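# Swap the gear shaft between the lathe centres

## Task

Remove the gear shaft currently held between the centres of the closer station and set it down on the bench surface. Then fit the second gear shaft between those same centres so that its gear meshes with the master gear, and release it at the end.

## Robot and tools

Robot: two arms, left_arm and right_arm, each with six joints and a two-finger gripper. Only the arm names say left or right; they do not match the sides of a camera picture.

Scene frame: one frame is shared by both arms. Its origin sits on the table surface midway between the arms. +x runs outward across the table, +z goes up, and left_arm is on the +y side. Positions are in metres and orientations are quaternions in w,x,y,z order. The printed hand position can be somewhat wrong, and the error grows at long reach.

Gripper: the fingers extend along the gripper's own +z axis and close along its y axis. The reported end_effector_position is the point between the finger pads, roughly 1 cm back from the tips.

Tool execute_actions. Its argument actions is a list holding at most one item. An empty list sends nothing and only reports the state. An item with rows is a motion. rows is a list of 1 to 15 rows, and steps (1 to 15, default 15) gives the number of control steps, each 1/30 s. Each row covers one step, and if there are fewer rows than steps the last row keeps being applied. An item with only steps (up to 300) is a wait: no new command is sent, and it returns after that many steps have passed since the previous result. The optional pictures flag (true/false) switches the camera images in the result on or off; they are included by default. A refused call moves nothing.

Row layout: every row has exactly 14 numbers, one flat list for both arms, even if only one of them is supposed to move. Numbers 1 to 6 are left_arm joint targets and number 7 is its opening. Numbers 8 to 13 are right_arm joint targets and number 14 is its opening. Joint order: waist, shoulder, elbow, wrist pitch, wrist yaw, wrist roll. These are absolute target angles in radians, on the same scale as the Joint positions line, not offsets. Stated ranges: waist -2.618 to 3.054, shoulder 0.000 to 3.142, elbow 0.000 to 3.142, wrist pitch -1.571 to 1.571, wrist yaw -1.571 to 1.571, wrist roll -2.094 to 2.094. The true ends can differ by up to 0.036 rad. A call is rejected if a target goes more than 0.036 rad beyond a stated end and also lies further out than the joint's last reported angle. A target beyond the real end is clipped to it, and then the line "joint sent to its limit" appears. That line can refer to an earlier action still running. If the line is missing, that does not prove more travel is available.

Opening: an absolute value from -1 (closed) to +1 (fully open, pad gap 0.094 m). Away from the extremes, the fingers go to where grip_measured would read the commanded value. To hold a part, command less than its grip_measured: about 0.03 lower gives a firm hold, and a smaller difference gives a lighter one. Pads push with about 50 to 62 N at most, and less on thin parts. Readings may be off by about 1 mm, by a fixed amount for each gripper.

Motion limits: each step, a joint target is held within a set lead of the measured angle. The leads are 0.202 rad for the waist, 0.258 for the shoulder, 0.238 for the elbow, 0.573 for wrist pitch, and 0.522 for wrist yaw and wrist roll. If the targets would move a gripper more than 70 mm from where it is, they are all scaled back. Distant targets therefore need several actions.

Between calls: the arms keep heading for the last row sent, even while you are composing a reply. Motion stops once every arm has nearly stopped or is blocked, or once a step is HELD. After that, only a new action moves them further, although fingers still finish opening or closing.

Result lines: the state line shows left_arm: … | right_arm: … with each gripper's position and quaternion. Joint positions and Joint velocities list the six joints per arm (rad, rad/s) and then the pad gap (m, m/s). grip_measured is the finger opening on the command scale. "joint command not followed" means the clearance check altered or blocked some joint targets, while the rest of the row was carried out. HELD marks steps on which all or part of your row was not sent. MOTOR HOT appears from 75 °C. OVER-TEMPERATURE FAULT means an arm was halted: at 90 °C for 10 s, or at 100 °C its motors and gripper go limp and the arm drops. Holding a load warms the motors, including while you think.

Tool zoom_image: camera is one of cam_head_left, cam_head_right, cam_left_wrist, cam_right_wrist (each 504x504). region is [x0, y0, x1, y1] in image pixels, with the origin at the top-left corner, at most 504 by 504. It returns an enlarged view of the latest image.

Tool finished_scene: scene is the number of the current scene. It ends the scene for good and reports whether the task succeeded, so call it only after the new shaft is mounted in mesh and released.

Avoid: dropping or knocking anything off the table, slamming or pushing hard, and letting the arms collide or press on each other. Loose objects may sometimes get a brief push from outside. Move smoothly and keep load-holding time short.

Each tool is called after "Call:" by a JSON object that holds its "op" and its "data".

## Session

Call:
{"op": "execute_actions", "data": {"actions": []}}

Scene clock: 0.00 s of 6800.00 s.
left_arm: end_effector_position=(+0.4774, +0.2690, +0.3168) grip_measured=+1.000 end_effector_quat_wxyz=(+0.250, +0.299, +0.643, +0.660) | right_arm: end_effector_position=(+0.4518, -0.3353, +0.2413) grip_measured=+1.000 end_effector_quat_wxyz=(+0.168, -0.027, +0.828, -0.535)
Joint positions: left_arm=[-0.18   1.659  1.166  0.483 -1.052  1.634  0.094] | right_arm=[ 0.232  2.175  2.088 -1.178  1.171 -0.059  0.094]
Joint velocities: left_arm=[ 0.002 -0.027 -0.007  0.007 -0.037 -0.037  0.   ] | right_arm=[-0.012  0.007 -0.007 -0.022  0.007 -0.051  0.   ]
Motor temperatures (°C, as the motors report them): left_arm=[27 31 30 38 24 24] | right_arm=[26 24 26 33 23 25]

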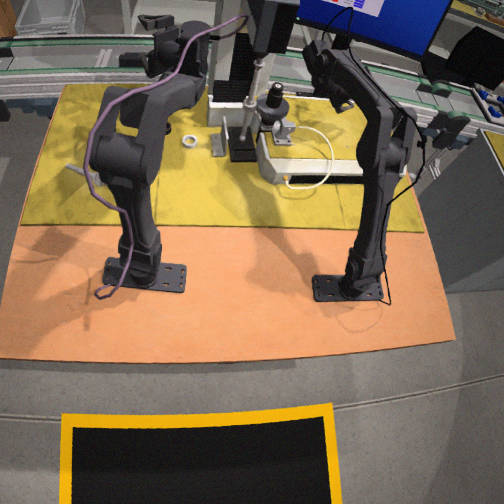

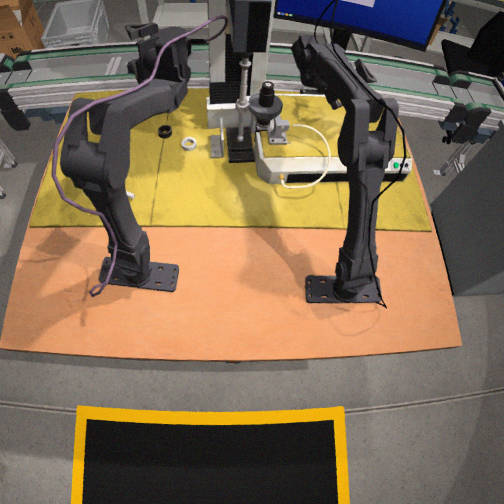

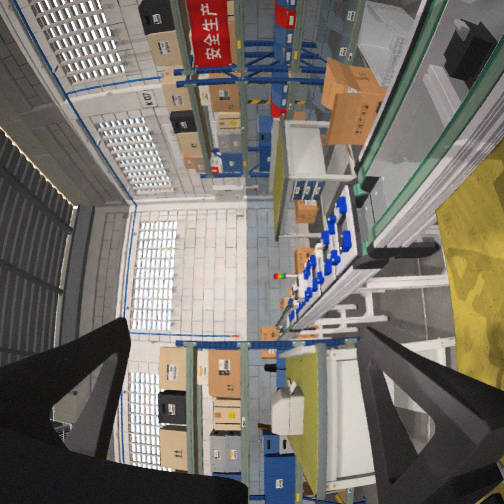

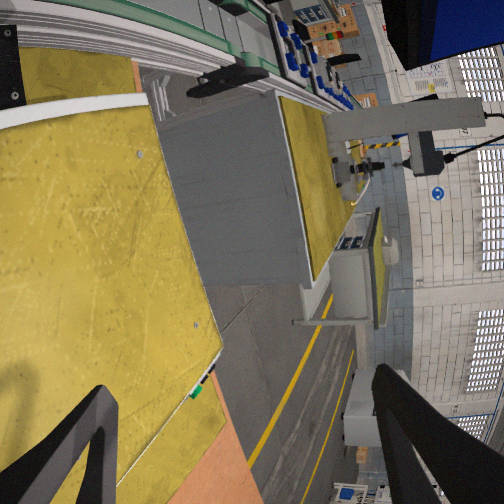

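Call:
{"op": "execute_actions", "data": {"actions": [{"rows":[[-0.1,1.1,0.5,0.65,-1,0,0.2,0.232,1,1,-1,1.17,0,1]]}], "pictures": false}}

Call:
{"op": "execute_actions", "data": {"actions": [{"rows":[[-0.44,1.1,0.45,0.75,0,0,0.2,0.4,0.2,0.25,0,0,0,1]]}], "pictures": false}}

Call:
{"op": "execute_actions", "data": {"actions": [{"rows":[[-0.44,1.2,0.48,0.85,0,0,0.2,0.5,0.2,0.2,0,0,0,1],[-0.44,1.25,0.5,0.9,0,0,0.2,0.6,0.2,0.2,0,0,0,1],[-0.44,1.3,0.52,0.95,0,0,0.2,0.6,0.2,0.2,0,0,0,1],[-0.44,1.36,0.54,0.98,0,0,0.2,0.6,0.2,0.2,0,0,0,1],[-0.44,1.42,0.55,0.98,0,0,0.2,0.6,0.2,0.2,0,0,0,1],[-0.44,1.5,0.56,0.98,0,0,0.2,0.6,0.2,0.2,0,0,0,1]]}]}}

Scene clock: 6.63 s of 6800.00 s.
left_arm: end_effector_position=(+0.3299, +0.3323, +0.2770) grip_measured=+0.202 end_effector_quat_wxyz=(+0.625, -0.208, +0.665, +0.353) | right_arm: end_effector_position=(+0.1953, -0.3885, +0.2803) grip_measured=+1.000 end_effector_quat_wxyz=(+0.270, +0.051, +0.819, -0.503)
Joint positions: left_arm=[-0.099  1.094  0.508  0.642 -1.015  0.259  0.056] | right_arm=[ 0.232  1.02   1.017 -1.037  1.155 -0.016  0.094]
Joint velocities: left_arm=[-0.002 -0.017 -0.002  0.022 -0.022 -1.663 -0.001] | right_arm=[-0.012 -1.043 -0.002 -0.037 -0.037  0.066  0.   ]
Motor temperatures (°C, as the motors report them): left_arm=[27 32 31 39 24 24] | right_arm=[26 26 27 33 24 25]
Steps of this call (steps 1 to 90: nothing new was sent; then 3.13 s passed at rest; steps 91 to 105: all 15 steps of this action). Readings (joint positions):
91: left_arm=[-0.173 1.633 1.132 0.506 -1.030 1.564] | right_arm=[0.232 2.141 2.034 -1.130 1.169 -0.053]
92: left_arm=[-0.162 1.577 1.056 0.524 -1.016 1.477] | right_arm=[0.232 2.082 1.938 -1.095 1.161 -0.045]
94: left_arm=[-0.125 1.427 0.893 0.555 -1.009 1.291] | right_arm=[0.232 1.939 1.752 -1.066 1.156 -0.035]
98: left_arm=[-0.099 1.115 0.592 0.628 -1.017 0.895] | right_arm=[0.232 1.596 1.411 -1.030 1.154 -0.024]
105: the state above

Scene clock: 7.13 s of 6800.00 s.
left_arm: end_effector_position=(+0.3397, +0.0623, +0.2859) grip_measured=+0.202 end_effector_quat_wxyz=(+0.727, +0.151, +0.650, -0.161) | right_arm: end_effector_position=(+0.2071, -0.1941, +0.2267) grip_measured=+1.000 end_effector_quat_wxyz=(+0.679, -0.107, +0.721, +0.092)
Joint positions: left_arm=[-0.439  1.094  0.469  0.735 -0.091  0.02   0.056] | right_arm=[ 0.392  0.209  0.244 -0.097  0.088 -0.006  0.094]
Joint velocities: left_arm=[ 0.002 -0.012  0.007  0.095  0.535 -0.081 -0.   ] | right_arm=[-0.002  0.002 -0.012  0.491 -0.549 -0.051  0.   ]
Motor temperatures (°C, as the motors report them): left_arm=[27 32 31 39 24 24] | right_arm=[26 26 27 33 24 25]
Steps of this call (steps 1 to 15: all 15 steps of this action). Readings (joint positions):
1: left_arm=[-0.117 1.094 0.503 0.654 -0.976 0.220] | right_arm=[0.252 0.959 0.981 -0.949 1.099 -0.014]
2: left_arm=[-0.161 1.094 0.497 0.669 -0.911 0.190] | right_arm=[0.304 0.874 0.910 -0.826 1.000 -0.012]
4: left_arm=[-0.263 1.094 0.487 0.683 -0.776 0.145] | right_arm=[0.377 0.688 0.746 -0.607 0.791 -0.012]
8: left_arm=[-0.414 1.094 0.474 0.711 -0.430 0.072] | right_arm=[0.392 0.316 0.419 -0.252 0.396 -0.008]
15: the state above

Scene clock: 7.63 s of 6800.00 s.
left_arm: end_effector_position=(+0.3856, +0.0188, +0.2099) grip_measured=+0.202 end_effector_quat_wxyz=(+0.678, +0.187, +0.688, -0.180) | right_arm: end_effector_position=(+0.1822, -0.1347, +0.2286) grip_measured=+1.000 end_effector_quat_wxyz=(+0.672, -0.198, +0.687, +0.191)
Joint positions: left_arm=[-0.439  1.511  0.54   0.955 -0.013  0.006  0.056] | right_arm=[ 0.594  0.209  0.212 -0.026  0.013 -0.003  0.094]
Joint velocities: left_arm=[ 0.007  0.007  0.002  0.095  0.051  0.037 -0.001] | right_arm=[-0.022  0.022  0.012  0.022 -0.037  0.007  0.   ]
Motor temperatures (°C, as the motors report them): left_arm=[27 32 32 39 24 24] | right_arm=[26 26 27 33 24 25]
Steps of this call (steps 1 to 15: all 15 steps of this action). Readings (joint positions):
1: left_arm=[-0.439 1.107 0.469 0.755 -0.075 0.017] | right_arm=[0.409 0.209 0.242 -0.077 0.079 -0.005]
2: left_arm=[-0.439 1.138 0.473 0.793 -0.062 0.015] | right_arm=[0.458 0.209 0.237 -0.060 0.075 -0.003]
4: left_arm=[-0.439 1.237 0.494 0.863 -0.043 0.012] | right_arm=[0.562 0.209 0.225 -0.043 0.044 -0.003]
8: left_arm=[-0.439 1.463 0.540 0.934 -0.023 0.008] | right_arm=[0.594 0.209 0.212 -0.036 0.020 -0.003]
15: the state above

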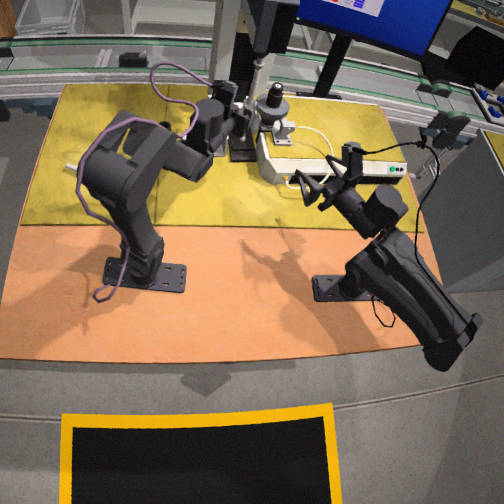

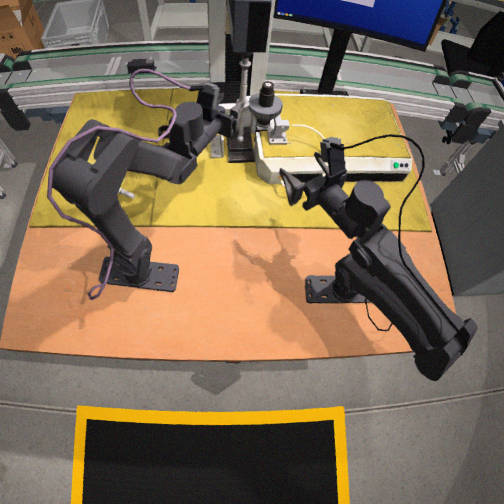

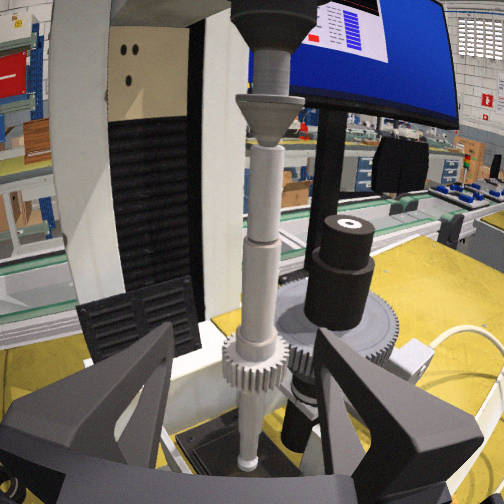

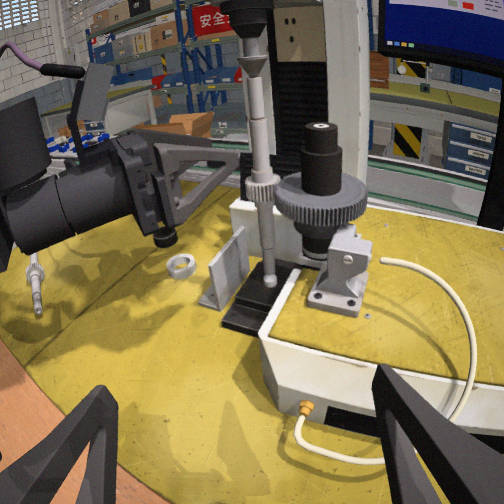

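Call:
{"op": "execute_actions", "data": {"actions": [{"rows":[[-0.456,1.54,0.6,0.99,0,0,-0.1,0.6,0.2,0.2,0,0,0,1],[-0.456,1.57,0.625,0.99,0,0,-0.1,0.6,0.2,0.2,0,0,0,1],[-0.456,1.595,0.65,0.99,0,0,-0.1,0.6,0.2,0.2,0,0,0,1],[-0.456,1.62,0.675,0.99,0,0,-0.1,0.6,0.2,0.2,0,0,0,1],[-0.456,1.645,0.7,0.99,0,0,-0.1,0.6,0.2,0.2,0,0,0,1],[-0.456,1.67,0.72,0.99,0,0,-0.1,0.6,0.2,0.2,0,0,0,1],[-0.456,1.695,0.745,0.99,0,0,-0.1,0.6,0.2,0.2,0,0,0,1],[-0.456,1.695,0.745,0.99,0,0,-0.2,0.6,0.2,0.2,0,0,0,1],[-0.456,1.695,0.745,0.99,0,0,-0.3,0.6,0.2,0.2,0,0,0,1],[-0.456,1.695,0.745,0.99,0,0,-0.4,0.6,0.2,0.2,0,0,0,1],[-0.456,1.695,0.745,0.99,0,0,-0.5,0.6,0.2,0.2,0,0,0,1],[-0.456,1.695,0.745,0.99,0,0,-0.6,0.6,0.2,0.2,0,0,0,1],[-0.456,1.695,0.745,0.99,0,0,-0.65,0.6,0.2,0.2,0,0,0,1],[-0.456,1.695,0.745,0.99,0,0,-0.76,0.6,0.2,0.2,0,0,0,1]]}]}}

Scene clock: 18.57 s of 6800.00 s.
left_arm: end_effector_position=(+0.4229, -0.0100, +0.2189) grip_measured=-0.662 end_effector_quat_wxyz=(+0.689, +0.188, +0.674, -0.189) | right_arm: end_effector_position=(+0.1820, -0.1344, +0.2294) grip_measured=+1.000 end_effector_quat_wxyz=(+0.673, -0.199, +0.686, +0.192)
Joint positions: left_arm=[-0.45   1.685  0.72   0.986 -0.01   0.004  0.016] | right_arm=[ 0.594  0.209  0.212 -0.023  0.012 -0.003  0.094]
Joint velocities: left_arm=[ 0.002 -0.007  0.017 -0.007  0.007  0.007  0.   ] | right_arm=[-0.012 -0.017  0.002 -0.051 -0.007 -0.081  0.   ]
Motor temperatures (°C, as the motors report them): left_arm=[27 33 33 42 24 24] | right_arm=[26 25 27 36 24 25]
Steps of this call (steps 1 to 30: the robot went on to your last target; steps 31 to 90: nothing new was sent; then 7.43 s passed at rest; steps 91 to 105: all 15 steps of this action). Readings (joint positions):
91: left_arm=[-0.440 1.513 0.544 0.971 -0.011 0.006] | right_arm=[0.594 0.209 0.212 -0.023 0.012 -0.003]
92: left_arm=[-0.443 1.522 0.556 0.973 -0.011 0.006] | right_arm=[0.594 0.209 0.212 -0.023 0.012 -0.003]
94: left_arm=[-0.448 1.560 0.602 0.978 -0.010 0.006] | right_arm=[0.594 0.209 0.212 -0.023 0.012 -0.003]
98: left_arm=[-0.450 1.657 0.703 0.986 -0.010 0.006] | right_arm=[0.594 0.209 0.212 -0.023 0.012 -0.003]
105: the state above

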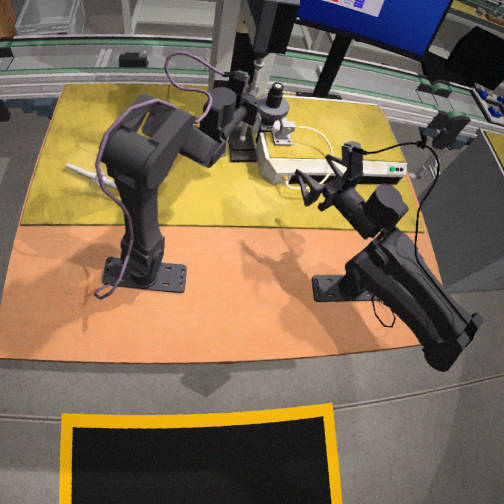

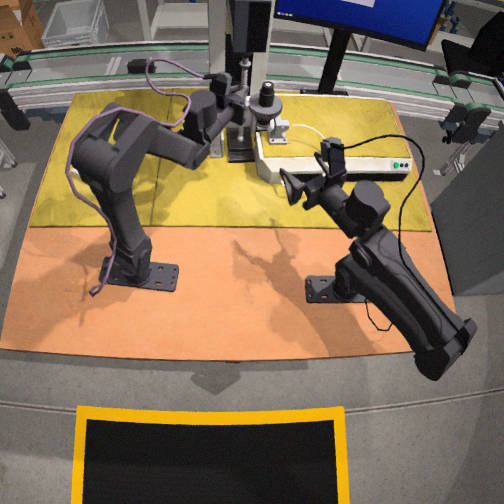

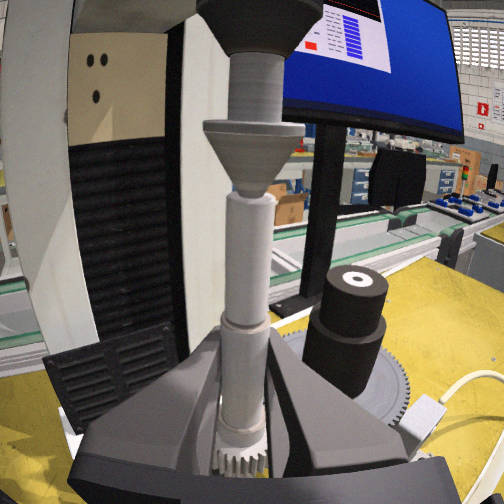

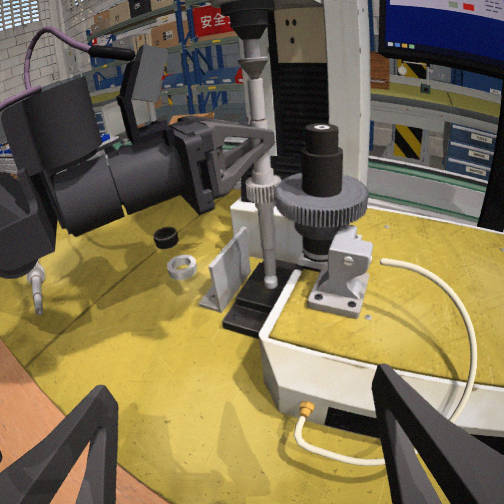

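Call:
{"op": "execute_actions", "data": {"actions": [{"rows":[[-0.45,1.66,0.7,1.02,0,0,-0.76,0.6,0.2,0.2,0,0,0,1],[-0.45,1.64,0.69,1.04,0,0,-0.76,0.6,0.2,0.2,0,0,0,1],[-0.45,1.62,0.68,1.06,0,0,-0.76,0.6,0.2,0.2,0,0,0,1],[-0.45,1.6,0.67,1.08,0,0,-0.76,0.6,0.2,0.2,0,0,0,1],[-0.45,1.59,0.66,1.08,0,0,-0.76,0.6,0.2,0.2,0,0,0,1],[-0.45,1.58,0.65,1.08,0,0,-0.76,0.6,0.2,0.2,0,0,0,1],[-0.45,1.575,0.635,1.08,0,0,-0.76,0.6,0.2,0.2,0,0,0,1],[-0.45,1.575,0.62,1.08,0,0,-0.76,0.6,0.2,0.2,0,0,0,1],[-0.45,1.575,0.605,1.08,0,0,-0.76,0.6,0.2,0.2,0,0,0,1]]}]}}

Scene clock: 26.27 s of 6800.00 s.
left_arm: end_effector_position=(+0.4014, +0.0032, +0.2180) grip_measured=-0.662 end_effector_quat_wxyz=(+0.693, +0.185, +0.671, -0.191) | right_arm: end_effector_position=(+0.1820, -0.1344, +0.2294) grip_measured=+1.000 end_effector_quat_wxyz=(+0.673, -0.199, +0.686, +0.192)
Joint positions: left_arm=[-0.45   1.607  0.615  1.025 -0.01   0.001  0.016] | right_arm=[ 0.594  0.209  0.212 -0.023  0.012 -0.003  0.094]
Joint velocities: left_arm=[-0.002  0.007  0.002  0.022 -0.051 -0.022  0.   ] | right_arm=[-0.007 -0.012  0.017 -0.007 -0.051 -0.007  0.   ]
Motor temperatures (°C, as the motors report them): left_arm=[27 33 33 42 24 24] | right_arm=[26 25 27 37 24 25]
Steps of this call (steps 1 to 15: the robot went on to your last target; steps 16 to 90: nothing new was sent; then 4.20 s passed at rest; steps 91 to 105: all 15 steps of this action). Readings (joint positions):
91: left_arm=[-0.450 1.685 0.720 0.986 -0.010 0.004] | right_arm=[0.594 0.209 0.212 -0.023 0.012 -0.003]
92: left_arm=[-0.450 1.684 0.719 0.987 -0.010 0.004] | right_arm=[0.594 0.209 0.212 -0.023 0.012 -0.003]
94: left_arm=[-0.450 1.681 0.717 0.988 -0.010 0.004] | right_arm=[0.594 0.209 0.212 -0.023 0.012 -0.003]
98: left_arm=[-0.450 1.649 0.677 0.996 -0.012 0.001] | right_arm=[0.594 0.209 0.212 -0.023 0.012 -0.003]
105: the state above

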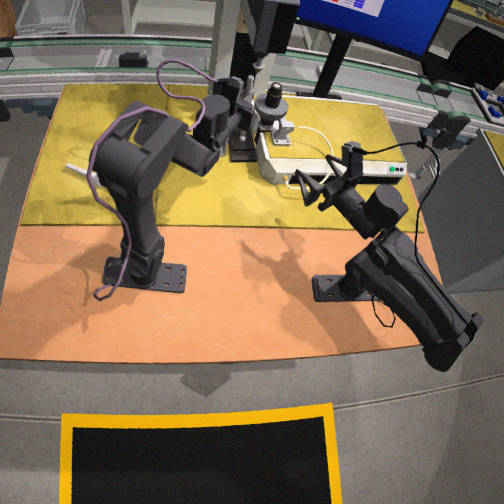

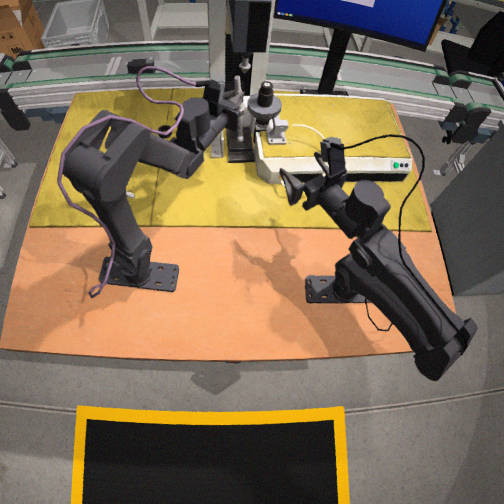

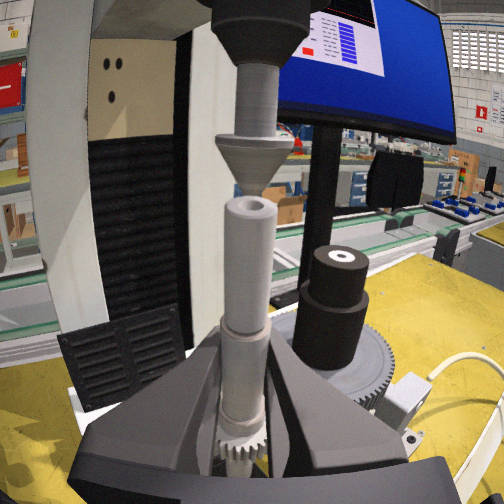

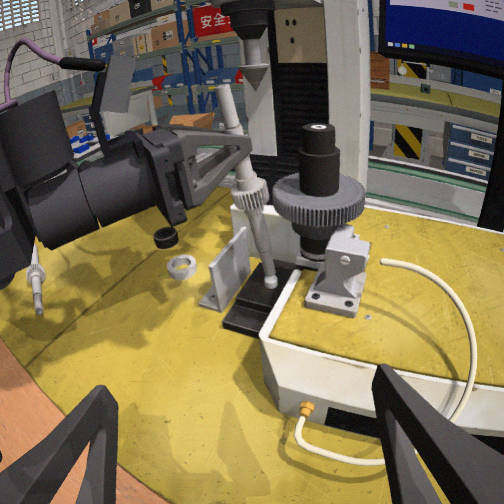

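Call:
{"op": "execute_actions", "data": {"actions": [{"rows":[[-0.45,1.56,0.63,1.1,0,0,-0.76,0.55,0.2,0.2,0,0,0,1],[-0.45,1.545,0.63,1.1,0,0,-0.76,0.5,0.2,0.2,0,0,0,1],[-0.45,1.53,0.63,1.1,0,0,-0.76,0.45,0.2,0.2,0,0,0,1],[-0.45,1.51,0.62,1.09,0,0,-0.76,0.4,0.2,0.2,0,0,0,1],[-0.45,1.49,0.61,1.07,0,0,-0.76,0.4,0.2,0.2,0,0,0,1],[-0.45,1.46,0.6,1.05,0,0,-0.76,0.4,0.2,0.2,0,0,0,1],[-0.455,1.43,0.59,1.02,0,0,-0.76,0.4,0.2,0.2,0,0,0,1],[-0.46,1.39,0.58,0.98,0,0,-0.76,0.4,0.2,0.2,0,0,0,1],[-0.47,1.35,0.57,0.94,0,0,-0.76,0.4,0.2,0.2,0,0,0,1],[-0.48,1.3,0.56,0.88,0,0,-0.76,0.4,0.2,0.2,0,0,0,1],[-0.49,1.25,0.55,0.83,0,0,-0.76,0.4,0.2,0.2,0,0,0,1],[-0.5,1.19,0.55,0.77,0,0,-0.76,0.4,0.2,0.2,0,0,0,1],[-0.51,1.13,0.55,0.71,0,0,-0.76,0.4,0.2,0.2,0,0,0,1],[-0.52,1.07,0.55,0.65,0,0,-0.76,0.4,0.2,0.2,0,0,0,1],[-0.53,1.01,0.56,0.58,0,0,-0.76,0.4,0.2,0.2,0,0,0,1]]}], "pictures": false}}

Call:
{"op": "execute_actions", "data": {"actions": [{"rows":[[-0.54,0.96,0.58,0.5,0,0.05,-0.76,0.4,0.2,0.2,0,0,0,1],[-0.55,0.92,0.6,0.43,0,0.1,-0.76,0.4,0.2,0.2,0,0,0,1],[-0.56,0.9,0.62,0.36,0,0.2,-0.76,0.4,0.2,0.2,0,0,0,1],[-0.57,0.9,0.64,0.29,0,0.3,-0.76,0.4,0.2,0.2,0,0,0,1],[-0.58,0.9,0.66,0.22,0,0.4,-0.76,0.4,0.2,0.2,0,0,0,1],[-0.59,0.9,0.68,0.15,0,0.5,-0.76,0.4,0.2,0.2,0,0,0,1],[-0.6,0.9,0.7,0.08,0,0.6,-0.76,0.4,0.2,0.2,0,0,0,1],[-0.6,0.9,0.72,0.01,0,0.7,-0.76,0.4,0.2,0.2,0,0,0,1],[-0.6,0.91,0.74,-0.06,0,0.8,-0.76,0.4,0.2,0.2,0,0,0,1],[-0.6,0.92,0.76,-0.13,0,0.9,-0.76,0.4,0.2,0.2,0,0,0,1],[-0.6,0.94,0.78,-0.2,0,1,-0.76,0.4,0.2,0.2,0,0,0,1],[-0.6,0.96,0.8,-0.27,0,1.1,-0.76,0.4,0.2,0.2,0,0,0,1],[-0.6,0.98,0.82,-0.34,0,1.2,-0.76,0.4,0.2,0.2,0,0,0,1],[-0.6,1,0.84,-0.41,0,1.3,-0.76,0.4,0.2,0.2,0,0,0,1],[-0.6,1.02,0.86,-0.48,0,1.4,-0.76,0.4,0.2,0.2,0,0,0,1]]}], "pictures": false}}

Call:
{"op": "execute_actions", "data": {"actions": [{"rows":[[-0.6,1.05,0.88,-0.54,-0.02,1.45,-0.76,0.4,0.2,0.2,0,0,0,1],[-0.6,1.08,0.9,-0.6,-0.04,1.5,-0.76,0.4,0.2,0.2,0,0,0,1],[-0.6,1.11,0.91,-0.65,-0.06,1.5,-0.76,0.4,0.2,0.2,0,0,0,1],[-0.6,1.14,0.91,-0.7,-0.08,1.5,-0.76,0.4,0.2,0.2,0,0,0,1],[-0.6,1.17,0.91,-0.74,-0.1,1.5,-0.76,0.4,0.2,0.2,0,0,0,1],[-0.6,1.2,0.91,-0.78,-0.12,1.5,-0.76,0.4,0.2,0.2,0,0,0,1],[-0.6,1.23,0.91,-0.81,-0.14,1.5,-0.76,0.4,0.2,0.2,0,0,0,1],[-0.6,1.26,0.91,-0.83,-0.14,1.5,-0.76,0.4,0.2,0.2,0,0,0,1],[-0.6,1.29,0.91,-0.85,-0.14,1.5,-0.76,0.4,0.2,0.2,0,0,0,1],[-0.6,1.32,0.91,-0.86,-0.14,1.5,-0.76,0.4,0.2,0.2,0,0,0,1],[-0.6,1.35,0.91,-0.86,-0.14,1.5,-0.76,0.4,0.2,0.2,0,0,0,1],[-0.6,1.375,0.91,-0.86,-0.14,1.5,-0.76,0.4,0.2,0.2,0,0,0,1],[-0.6,1.4,0.91,-0.86,-0.14,1.5,-0.76,0.4,0.2,0.2,0,0,0,1],[-0.6,1.42,0.91,-0.86,-0.14,1.5,-0.76,0.4,0.2,0.2,0,0,0,1],[-0.6,1.44,0.91,-0.86,-0.14,1.5,-0.76,0.4,0.2,0.2,0,0,0,1]]}], "pictures": false}}

Call:
{"op": "execute_actions", "data": {"actions": [{"rows":[[-0.6,1.455,0.91,-0.86,-0.14,1.5,-0.76,0.4,0.2,0.2,0,0,0,1],[-0.6,1.47,0.91,-0.86,-0.14,1.5,-0.76,0.4,0.2,0.2,0,0,0,1],[-0.6,1.485,0.91,-0.86,-0.14,1.5,-0.76,0.4,0.2,0.2,0,0,0,1],[-0.6,1.5,0.91,-0.86,-0.14,1.5,-0.76,0.4,0.2,0.2,0,0,0,1],[-0.6,1.515,0.91,-0.86,-0.14,1.5,-0.76,0.4,0.2,0.2,0,0,0,1],[-0.6,1.53,0.91,-0.86,-0.14,1.5,-0.76,0.4,0.2,0.2,0,0,0,1],[-0.6,1.545,0.91,-0.86,-0.14,1.5,-0.76,0.4,0.2,0.2,0,0,0,1],[-0.6,1.555,0.91,-0.86,-0.14,1.5,-0.76,0.4,0.2,0.2,0,0,0,1]]}]}}

Scene clock: 58.33 s of 6800.00 s.
left_arm: end_effector_position=(+0.3333, +0.0180, +0.2798) grip_measured=-0.662 end_effector_quat_wxyz=(+0.694, +0.202, +0.657, -0.214) | right_arm: end_effector_position=(+0.2032, -0.1754, +0.2294) grip_measured=+1.000 end_effector_quat_wxyz=(+0.688, -0.136, +0.701, +0.132)
Joint positions: left_arm=[-0.507  1.161  0.536  0.682 -0.009  0.001  0.016] | right_arm=[ 0.407  0.209  0.212 -0.023  0.004 -0.003  0.094]
Joint velocities: left_arm=[-0.339 -1.731 -0.012 -1.663  0.022  0.037 -0.001] | right_arm=[ 0.007 -0.007 -0.022  0.007 -0.051 -0.051  0.   ]
Motor temperatures (°C, as the motors report them): left_arm=[27 35 32 48 24 24] | right_arm=[26 24 27 38 23 25]
Steps of this call (steps 1 to 15: the robot went on to your last target; steps 16 to 90: nothing new was sent; then 28.57 s passed at rest; steps 91 to 105: all 15 steps of this action). Readings (joint positions):
91: left_arm=[-0.450 1.607 0.615 1.026 -0.010 0.001] | right_arm=[0.589 0.209 0.212 -0.023 0.009 -0.003]
92: left_arm=[-0.450 1.605 0.615 1.026 -0.010 0.001] | right_arm=[0.569 0.209 0.212 -0.023 0.005 -0.003]
94: left_arm=[-0.450 1.591 0.615 1.020 -0.010 0.001] | right_arm=[0.490 0.209 0.212 -0.023 0.002 -0.003]
98: left_arm=[-0.450 1.501 0.590 0.966 -0.010 0.001] | right_arm=[0.407 0.209 0.212 -0.023 0.004 -0.003]
105: the state above

Scene clock: 58.83 s of 6800.00 s.
left_arm: end_effector_position=(+0.2742, +0.0192, +0.2361) grip_measured=-0.663 end_effector_quat_wxyz=(+0.522, +0.632, +0.567, +0.076) | right_arm: end_effector_position=(+0.2032, -0.1754, +0.2294) grip_measured=+1.000 end_effector_quat_wxyz=(+0.688, -0.136, +0.701, +0.132)
Joint positions: left_arm=[-0.595  0.985  0.776 -0.25   0.001  0.985  0.016] | right_arm=[ 0.407  0.209  0.212 -0.023  0.004 -0.003  0.094]
Joint velocities: left_arm=[-0.002  0.618  0.574 -2.029  0.037  2.703 -0.001] | right_arm=[ 0.002  0.022  0.002 -0.022 -0.007 -0.095  0.   ]
Motor temperatures (°C, as the motors report them): left_arm=[27 35 32 48 24 24] | right_arm=[26 24 27 38 23 25]
Steps of this call (steps 1 to 15: all 15 steps of this action). Readings (joint positions):
1: left_arm=[-0.518 1.102 0.536 0.628 -0.007 0.007] | right_arm=[0.407 0.209 0.212 -0.023 0.004 -0.003]
2: left_arm=[-0.529 1.044 0.538 0.578 -0.006 0.022] | right_arm=[0.407 0.209 0.212 -0.023 0.004 -0.003]
4: left_arm=[-0.550 0.955 0.560 0.469 -0.004 0.095] | right_arm=[0.407 0.209 0.212 -0.023 0.004 -0.003]
8: left_arm=[-0.586 0.921 0.651 0.245 -0.002 0.362] | right_arm=[0.407 0.209 0.212 -0.023 0.004 -0.003]
15: the state above

Scene clock: 59.33 s of 6800.00 s.
left_arm: end_effector_position=(+0.2183, +0.0874, +0.0588) grip_measured=-0.663 end_effector_quat_wxyz=(+0.065, +0.876, +0.471, +0.076) | right_arm: end_effector_position=(+0.2032, -0.1754, +0.2294) grip_measured=+1.000 end_effector_quat_wxyz=(+0.688, -0.136, +0.701, +0.132)
Joint positions: left_arm=[-0.595  1.413  0.864 -0.844 -0.093  1.468  0.016] | right_arm=[ 0.407  0.209  0.212 -0.023  0.004 -0.003  0.094]
Joint velocities: left_arm=[-0.012  0.608  0.002 -0.168  0.037  0.037 -0.   ] | right_arm=[-0.007  0.022 -0.022 -0.081 -0.11   0.051  0.   ]
Motor temperatures (°C, as the motors report them): left_arm=[27 35 32 48 24 24] | right_arm=[26 24 27 38 23 25]
Steps of this call (steps 1 to 15: all 15 steps of this action). Readings (joint positions):
1: left_arm=[-0.595 1.009 0.794 -0.319 -0.000 1.073] | right_arm=[0.407 0.209 0.212 -0.023 0.004 -0.003]
2: left_arm=[-0.595 1.035 0.814 -0.386 -0.003 1.153] | right_arm=[0.407 0.209 0.212 -0.023 0.004 -0.003]
4: left_arm=[-0.595 1.092 0.846 -0.504 -0.017 1.272] | right_arm=[0.407 0.209 0.212 -0.023 0.004 -0.003]
8: left_arm=[-0.595 1.210 0.864 -0.685 -0.064 1.398] | right_arm=[0.407 0.209 0.212 -0.023 0.004 -0.003]
15: the state above

Scene clock: 59.83 s of 6800.00 s.
left_arm: end_effector_position=(+0.2086, +0.0965, +0.0242) grip_measured=-0.663 end_effector_quat_wxyz=(-0.008, +0.887, +0.460, +0.049) | right_arm: end_effector_position=(+0.2032, -0.1754, +0.2294) grip_measured=+1.000 end_effector_quat_wxyz=(+0.688, -0.136, +0.701, +0.132)
Joint positions: left_arm=[-0.595  1.559  0.864 -0.852 -0.097  1.492  0.016] | right_arm=[ 0.407  0.209  0.212 -0.023  0.004 -0.003  0.094]
Joint velocities: left_arm=[-0.007 -0.002  0.002  0.022 -0.022 -0.007 -0.   ] | right_arm=[ 0.007 -0.002 -0.012 -0.051 -0.007 -0.037  0.   ]
Motor temperatures (°C, as the motors report them): left_arm=[27 35 33 47 24 24] | right_arm=[26 24 27 38 23 25]
Steps of this call (steps 1 to 15: all 15 steps of this action). Readings (joint positions):
1: left_arm=[-0.595 1.433 0.864 -0.849 -0.093 1.473] | right_arm=[0.407 0.209 0.212 -0.023 0.004 -0.003]
2: left_arm=[-0.595 1.450 0.864 -0.851 -0.094 1.476] | right_arm=[0.407 0.209 0.212 -0.023 0.004 -0.003]
4: left_arm=[-0.595 1.478 0.864 -0.852 -0.094 1.482] | right_arm=[0.407 0.209 0.212 -0.023 0.004 -0.003]
8: left_arm=[-0.595 1.532 0.864 -0.852 -0.096 1.488] | right_arm=[0.407 0.209 0.212 -0.023 0.004 -0.003]
15: the state above

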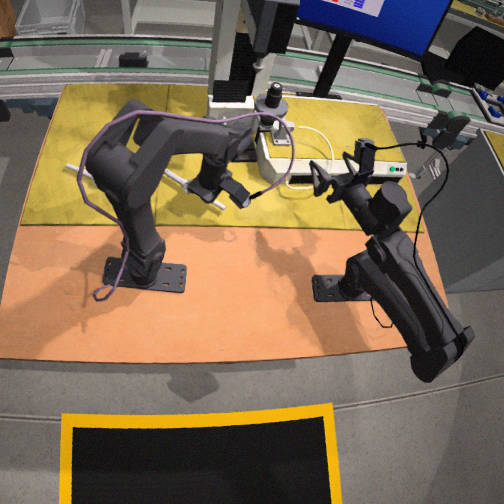

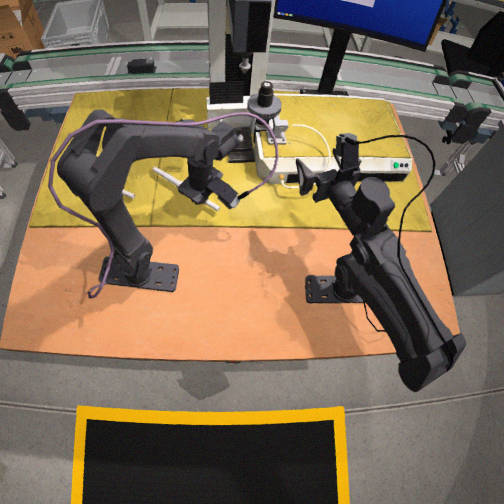

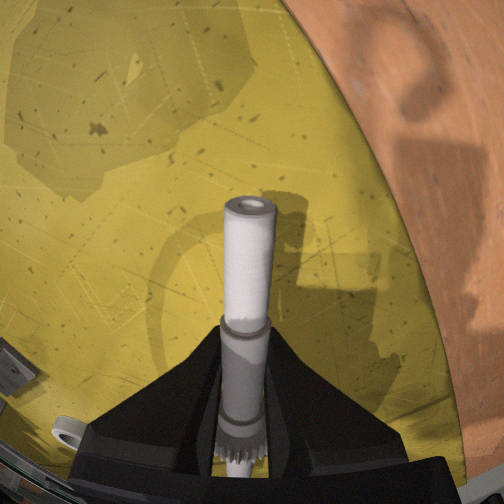

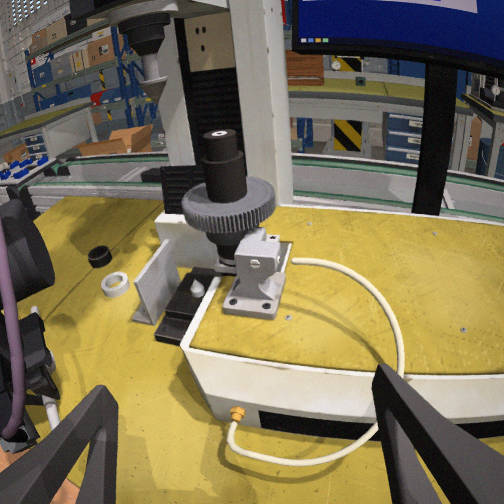

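Call:
{"op": "execute_actions", "data": {"actions": [{"rows":[[-0.6,1.565,0.88,-0.86,-0.14,1.5,-0.69,0.6,0.2,0.2,0,0,0,1],[-0.6,1.565,0.88,-0.86,-0.14,1.5,-0.67,0.6,0.2,0.2,0,0,0,1],[-0.6,1.565,0.88,-0.86,-0.14,1.5,-0.65,0.6,0.2,0.2,0,0,0,1],[-0.6,1.565,0.88,-0.86,-0.14,1.5,-0.2,0.6,0.2,0.2,0,0,0,1]]}], "pictures": false}}

Call:
{"op": "execute_actions", "data": {"actions": [{"rows":[[-0.6,1.48,1.06,-1.12,0,1.5,-0.1,0.6,0.2,0.2,0,0,0,1]]}], "pictures": false}}

Call:
{"op": "execute_actions", "data": {"actions": [{"rows":[[0.45,1.4,1.06,-1.15,0,0.7,-0.1,0.6,0.2,0.2,0,0,0,1]]}], "pictures": false}}

Call:
{"op": "zoom_image", "data": {"camera": "cam_head_left", "region": [40,130,180,230]}}

Call:
{"op": "execute_actions", "data": {"actions": [{"steps":40}]}}

Scene clock: 84.87 s of 6800.00 s.
left_arm: end_effector_position=(+0.2124, +0.1011, +0.0249) grip_measured=-0.202 end_effector_quat_wxyz=(-0.015, +0.886, +0.458, +0.064) | right_arm: end_effector_position=(+0.1811, -0.1329, +0.2294) grip_measured=+1.000 end_effector_quat_wxyz=(+0.672, -0.201, +0.685, +0.197)
Joint positions: left_arm=[-0.595  1.559  0.864 -0.852 -0.13   1.494  0.037] | right_arm=[ 0.594  0.209  0.212 -0.023  0.002 -0.001  0.094]
Joint velocities: left_arm=[-0.002  0.022  0.007  0.037  0.007 -0.066 -0.001] | right_arm=[-0.012  0.007 -0.012 -0.022 -0.007 -0.022  0.   ]
Motor temperatures (°C, as the motors report them): left_arm=[27 33 35 40 24 24] | right_arm=[26 24 27 39 23 25]
Steps of this call (steps 1 to 15: the robot went on to your last target; steps 16 to 90: nothing new was sent; then 21.53 s passed at rest; steps 91 to 105: all 15 steps of this action). Readings (joint positions):
91: left_arm=[-0.595 1.559 0.864 -0.852 -0.097 1.493] | right_arm=[0.438 0.209 0.212 -0.023 0.016 -0.001]
92: left_arm=[-0.595 1.559 0.864 -0.852 -0.097 1.493] | right_arm=[0.499 0.209 0.212 -0.023 0.016 -0.001]
94: left_arm=[-0.595 1.559 0.864 -0.852 -0.102 1.493] | right_arm=[0.578 0.209 0.212 -0.023 0.004 -0.001]
98: left_arm=[-0.595 1.559 0.864 -0.852 -0.121 1.494] | right_arm=[0.594 0.209 0.212 -0.023 0.002 -0.001]
105: the state above

Scene clock: 85.37 s of 6800.00 s.
left_arm: end_effector_position=(+0.2067, +0.0799, +0.0861) grip_measured=-0.102 end_effector_quat_wxyz=(+0.022, +0.888, +0.458, +0.020) | right_arm: end_effector_position=(+0.1811, -0.1329, +0.2294) grip_measured=+1.000 end_effector_quat_wxyz=(+0.672, -0.201, +0.685, +0.197)
Joint positions: left_arm=[-0.596  1.483  1.053 -1.085 -0.019  1.495  0.042] | right_arm=[ 0.594  0.209  0.212 -0.023  0.002 -0.001  0.094]
Joint velocities: left_arm=[-0.007 -0.002  0.012 -0.022  0.037 -0.007 -0.   ] | right_arm=[ 0.002  0.017 -0.012 -0.022 -0.022  0.007  0.   ]
Motor temperatures (°C, as the motors report them): left_arm=[27 33 35 40 24 24] | right_arm=[26 24 27 39 23 25]
Steps of this call (steps 1 to 15: all 15 steps of this action). Readings (joint positions):
1: left_arm=[-0.595 1.557 0.889 -0.895 -0.114 1.494] | right_arm=[0.594 0.209 0.212 -0.023 0.002 -0.001]
2: left_arm=[-0.595 1.553 0.930 -0.949 -0.094 1.495] | right_arm=[0.594 0.209 0.212 -0.023 0.002 -0.001]
4: left_arm=[-0.596 1.522 1.006 -0.998 -0.065 1.495] | right_arm=[0.594 0.209 0.212 -0.023 0.002 -0.001]
8: left_arm=[-0.596 1.483 1.053 -1.036 -0.034 1.495] | right_arm=[0.594 0.209 0.212 -0.023 0.002 -0.001]
15: the state above

Scene clock: 85.87 s of 6800.00 s.
left_arm: end_effector_position=(+0.2451, +0.3285, +0.1001) grip_measured=-0.102 end_effector_quat_wxyz=(+0.038, +0.200, +0.978, +0.030) | right_arm: end_effector_position=(+0.1811, -0.1329, +0.2294) grip_measured=+1.000 end_effector_quat_wxyz=(+0.672, -0.201, +0.685, +0.197)
Joint positions: left_arm=[ 0.434  1.422  1.053 -1.106 -0.012  0.739  0.042] | right_arm=[ 0.594  0.209  0.212 -0.023  0.002 -0.001  0.094]
Joint velocities: left_arm=[ 0.979 -0.017 -0.002 -0.066 -0.242 -0.242 -0.001] | right_arm=[-0.027 -0.007  0.002 -0.022 -0.022  0.022  0.   ]
Motor temperatures (°C, as the motors report them): left_arm=[27 33 34 40 24 24] | right_arm=[26 24 27 39 23 25]
Steps of this call (steps 1 to 15: all 15 steps of this action). Readings (joint positions):
1: left_arm=[-0.570 1.477 1.053 -1.090 -0.003 1.414] | right_arm=[0.594 0.209 0.212 -0.023 0.002 -0.001]
2: left_arm=[-0.512 1.465 1.053 -1.097 0.006 1.314] | right_arm=[0.594 0.209 0.212 -0.023 0.002 -0.001]
4: left_arm=[-0.362 1.438 1.053 -1.099 0.004 1.116] | right_arm=[0.594 0.209 0.212 -0.023 0.002 -0.001]
8: left_arm=[-0.057 1.422 1.053 -1.102 0.001 0.873] | right_arm=[0.594 0.209 0.212 -0.023 0.002 -0.001]
15: the state above

Region (40, 130, 180, 230) of cam_head_left's 504x504 image, scaled by 3.600, with more detail than that image has; it fills the top 360 rows of this view, and the rest is white.

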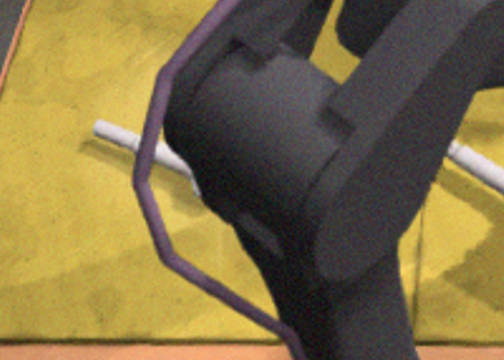

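Scene clock: 87.20 s of 6800.00 s.
left_arm: end_effector_position=(+0.2375, +0.3324, +0.0996) grip_measured=-0.102 end_effector_quat_wxyz=(+0.028, +0.173, +0.984, +0.024) | right_arm: end_effector_position=(+0.1811, -0.1329, +0.2294) grip_measured=+1.000 end_effector_quat_wxyz=(+0.672, -0.201, +0.685, +0.197)
Joint positions: left_arm=[ 0.457  1.422  1.053 -1.129 -0.014  0.707  0.042] | right_arm=[ 0.594  0.209  0.212 -0.023  0.002 -0.001  0.094]
Joint velocities: left_arm=[-0.007 -0.007 -0.002 -0.037 -0.125 -0.007 -0.   ] | right_arm=[-0.007  0.002 -0.017 -0.051 -0.037  0.066  0.   ]
Motor temperatures (°C, as the motors report them): left_arm=[27 33 34 40 24 24] | right_arm=[26 24 27 39 23 25]
Steps of this call (steps 1 to 30: the robot went on to your last target; steps 31 to 40: nothing new was sent). Readings (joint positions):
1: left_arm=[0.455 1.422 1.053 -1.110 -0.016 0.732] | right_arm=[0.594 0.209 0.212 -0.023 0.002 -0.001]
2: left_arm=[0.460 1.422 1.053 -1.114 -0.017 0.727] | right_arm=[0.594 0.209 0.212 -0.023 0.002 -0.001]
4: left_arm=[0.458 1.422 1.053 -1.120 -0.015 0.719] | right_arm=[0.594 0.209 0.212 -0.023 0.002 -0.001]
8: left_arm=[0.457 1.422 1.053 -1.126 -0.014 0.712] | right_arm=[0.594 0.209 0.212 -0.023 0.002 -0.001]
40: the state above
All arms were judged still, so your last target was given up. Only a new action makes them travel on or press farther. Fingers that are still opening or closing keep moving.

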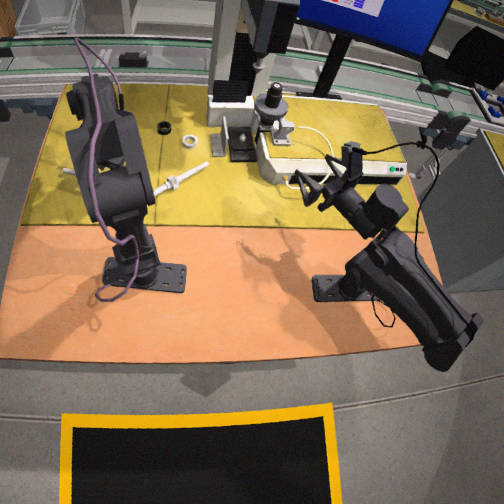

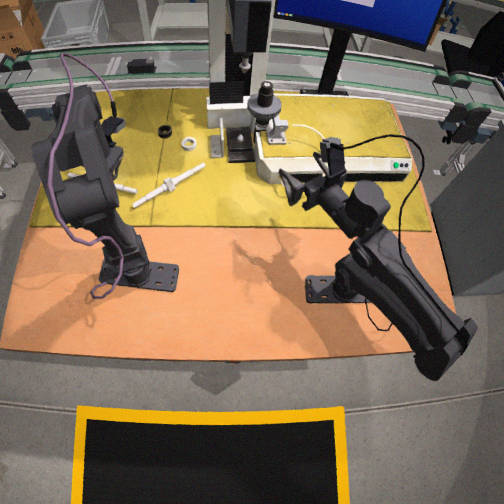

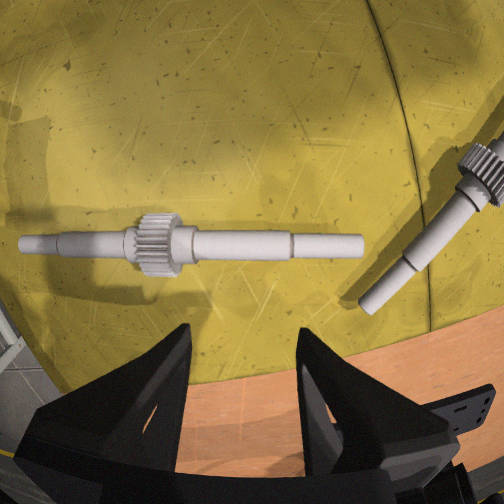

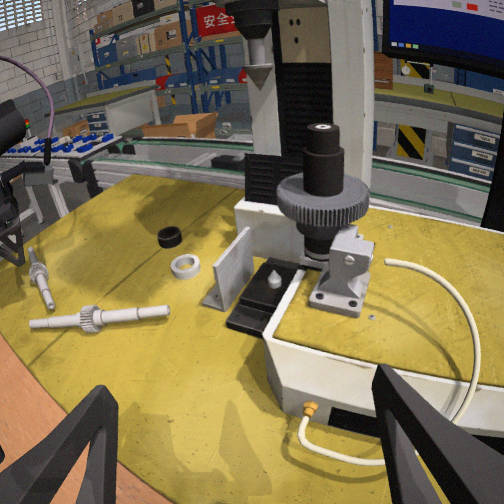

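Call:
{"op": "execute_actions", "data": {"actions": [{"rows":[[0.45,1.52,1.03,-1.07,0,2.11,0.1,0.6,0.2,0.2,0,0,0,1]]}], "pictures": false}}

Call:
{"op": "execute_actions", "data": {"actions": [{"steps":30}]}}

Scene clock: 91.63 s of 6800.00 s.
left_arm: end_effector_position=(+0.2428, +0.3342, +0.0756) grip_measured=+0.098 end_effector_quat_wxyz=(-0.003, +0.717, +0.697, +0.009) | right_arm: end_effector_position=(+0.1811, -0.1329, +0.2294) grip_measured=+1.000 end_effector_quat_wxyz=(+0.672, -0.201, +0.685, +0.197)
Joint positions: left_arm=[ 0.457  1.517  1.044 -1.083 -0.013  1.957  0.052] | right_arm=[ 0.594  0.209  0.212 -0.023  0.002 -0.001  0.094]
Joint velocities: left_arm=[ 0.007  0.002 -0.002 -0.022 -0.051  0.842  0.   ] | right_arm=[ 0.007  0.007 -0.012 -0.037 -0.051 -0.037  0.   ]
Motor temperatures (°C, as the motors report them): left_arm=[27 33 34 40 24 24] | right_arm=[26 24 27 39 23 25]
joint sent to its limit (left arm) — the command would take joint 6 (wrist roll) past its upper limit, so that joint was sent only as far as its limit.
Steps of this call (steps 1 to 118: nothing new was sent; steps 119 to 133: all 15 steps of this action). Readings (joint positions):
119: left_arm=[0.457 1.431 1.053 -1.127 -0.014 0.788] | right_arm=[0.594 0.209 0.212 -0.023 0.002 -0.001]
120: left_arm=[0.457 1.447 1.053 -1.118 -0.013 0.888] | right_arm=[0.594 0.209 0.212 -0.023 0.002 -0.001]
122: left_arm=[0.457 1.491 1.053 -1.104 -0.013 1.088] | right_arm=[0.594 0.209 0.212 -0.023 0.002 -0.001]
126: left_arm=[0.457 1.517 1.044 -1.089 -0.013 1.486] | right_arm=[0.594 0.209 0.212 -0.023 0.002 -0.001]
133: the state above

Scene clock: 92.63 s of 6800.00 s.
left_arm: end_effector_position=(+0.2436, +0.3345, +0.0756) grip_measured=+0.098 end_effector_quat_wxyz=(-0.003, +0.761, +0.648, +0.011) | right_arm: end_effector_position=(+0.1811, -0.1329, +0.2294) grip_measured=+1.000 end_effector_quat_wxyz=(+0.672, -0.201, +0.685, +0.197)
Joint positions: left_arm=[ 0.457  1.517  1.044 -1.08  -0.013  2.089  0.052] | right_arm=[ 0.594  0.209  0.212 -0.023  0.002 -0.001  0.094]
Joint velocities: left_arm=[-0.007  0.007  0.002 -0.037 -0.007  0.007  0.   ] | right_arm=[-0.022 -0.012 -0.007 -0.037 -0.051 -0.022  0.   ]
Motor temperatures (°C, as the motors report them): left_arm=[27 33 34 39 24 24] | right_arm=[26 24 27 39 23 25]
joint sent to its limit (left arm) — the command would take joint 6 (wrist roll) past its upper limit, so that joint was sent only as far as its limit.
Steps of this call (steps 1 to 30: the robot went on to your last target). Readings (joint positions):
1: left_arm=[0.457 1.517 1.044 -1.082 -0.013 1.984] | right_arm=[0.594 0.209 0.212 -0.023 0.002 -0.001]
2: left_arm=[0.457 1.517 1.044 -1.082 -0.013 2.005] | right_arm=[0.594 0.209 0.212 -0.023 0.002 -0.001]
4: left_arm=[0.457 1.517 1.044 -1.081 -0.013 2.036] | right_arm=[0.594 0.209 0.212 -0.023 0.002 -0.001]
8: left_arm=[0.457 1.517 1.044 -1.081 -0.013 2.068] | right_arm=[0.594 0.209 0.212 -0.023 0.002 -0.001]
30: the state above
All arms were judged still, so your last target was given up. Only a new action makes them travel on or press farther. Fingers that are still opening or closing keep moving.

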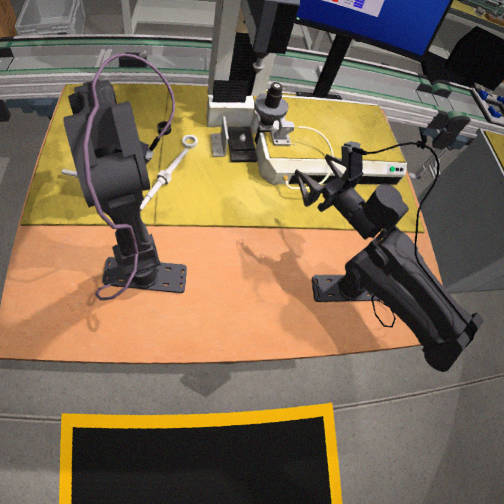

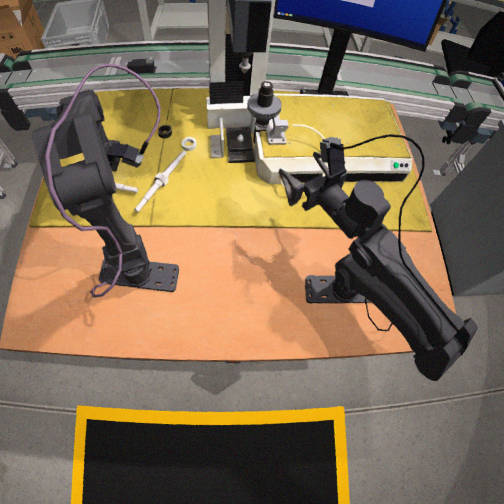

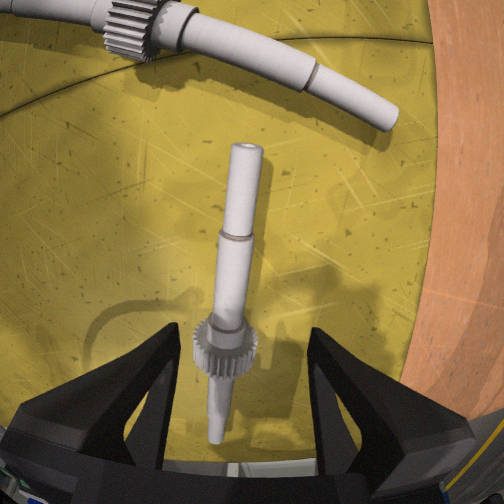

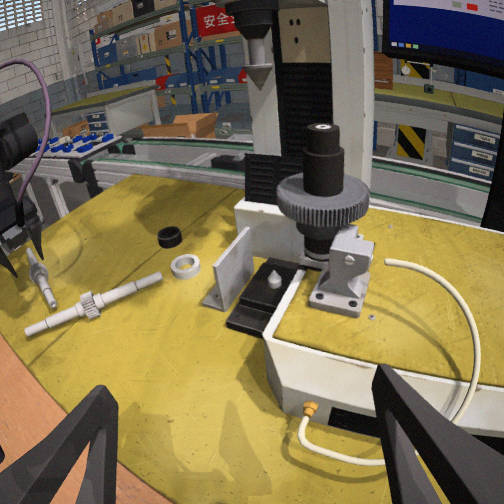

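Call:
{"op": "execute_actions", "data": {"actions": [{"rows":[[0.39,1.6,0.95,-0.93,0,2.09,0.1,0.6,0.2,0.2,0,0,0,1]]}]}}

Scene clock: 96.67 s of 6800.00 s.
left_arm: end_effector_position=(+0.2495, +0.3184, +0.0357) grip_measured=+0.098 end_effector_quat_wxyz=(-0.008, +0.782, +0.623, -0.005) | right_arm: end_effector_position=(+0.1811, -0.1329, +0.2294) grip_measured=+1.000 end_effector_quat_wxyz=(+0.672, -0.201, +0.685, +0.197)
Joint positions: left_arm=[ 0.392  1.599  0.958 -0.945 -0.01   2.089  0.052] | right_arm=[ 0.594  0.209  0.212 -0.023  0.002 -0.001  0.094]
Joint velocities: left_arm=[ 0.002 -0.002 -0.012  0.051  0.037  0.037  0.001] | right_arm=[ 0.012 -0.002  0.017 -0.007 -0.081 -0.037  0.   ]
Motor temperatures (°C, as the motors report them): left_arm=[27 33 33 39 24 24] | right_arm=[26 24 27 39 23 25]
Steps of this call (steps 1 to 100: nothing new was sent; then 0.20 s passed at rest; steps 101 to 115: all 15 steps of this action). Readings (joint positions):
101: left_arm=[0.449 1.522 1.034 -1.061 -0.015 2.089] | right_arm=[0.594 0.209 0.212 -0.023 0.002 -0.001]
102: left_arm=[0.433 1.532 1.018 -1.032 -0.015 2.089] | right_arm=[0.594 0.209 0.212 -0.023 0.002 -0.001]
104: left_arm=[0.402 1.568 0.986 -0.993 -0.012 2.089] | right_arm=[0.594 0.209 0.212 -0.023 0.002 -0.001]
108: left_arm=[0.392 1.599 0.958 -0.968 -0.010 2.089] | right_arm=[0.594 0.209 0.212 -0.023 0.002 -0.001]
115: the state above

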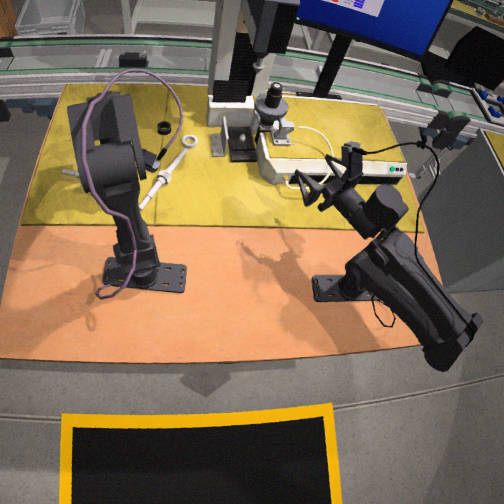

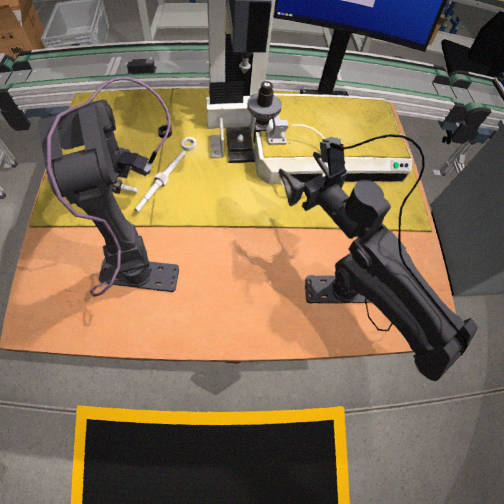

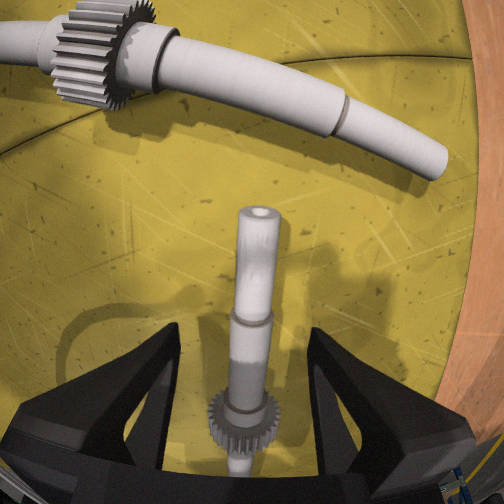

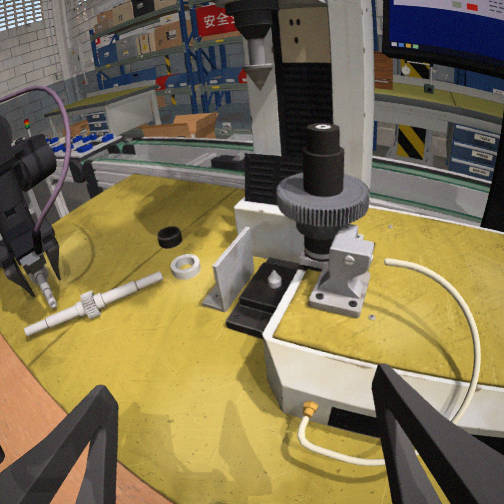

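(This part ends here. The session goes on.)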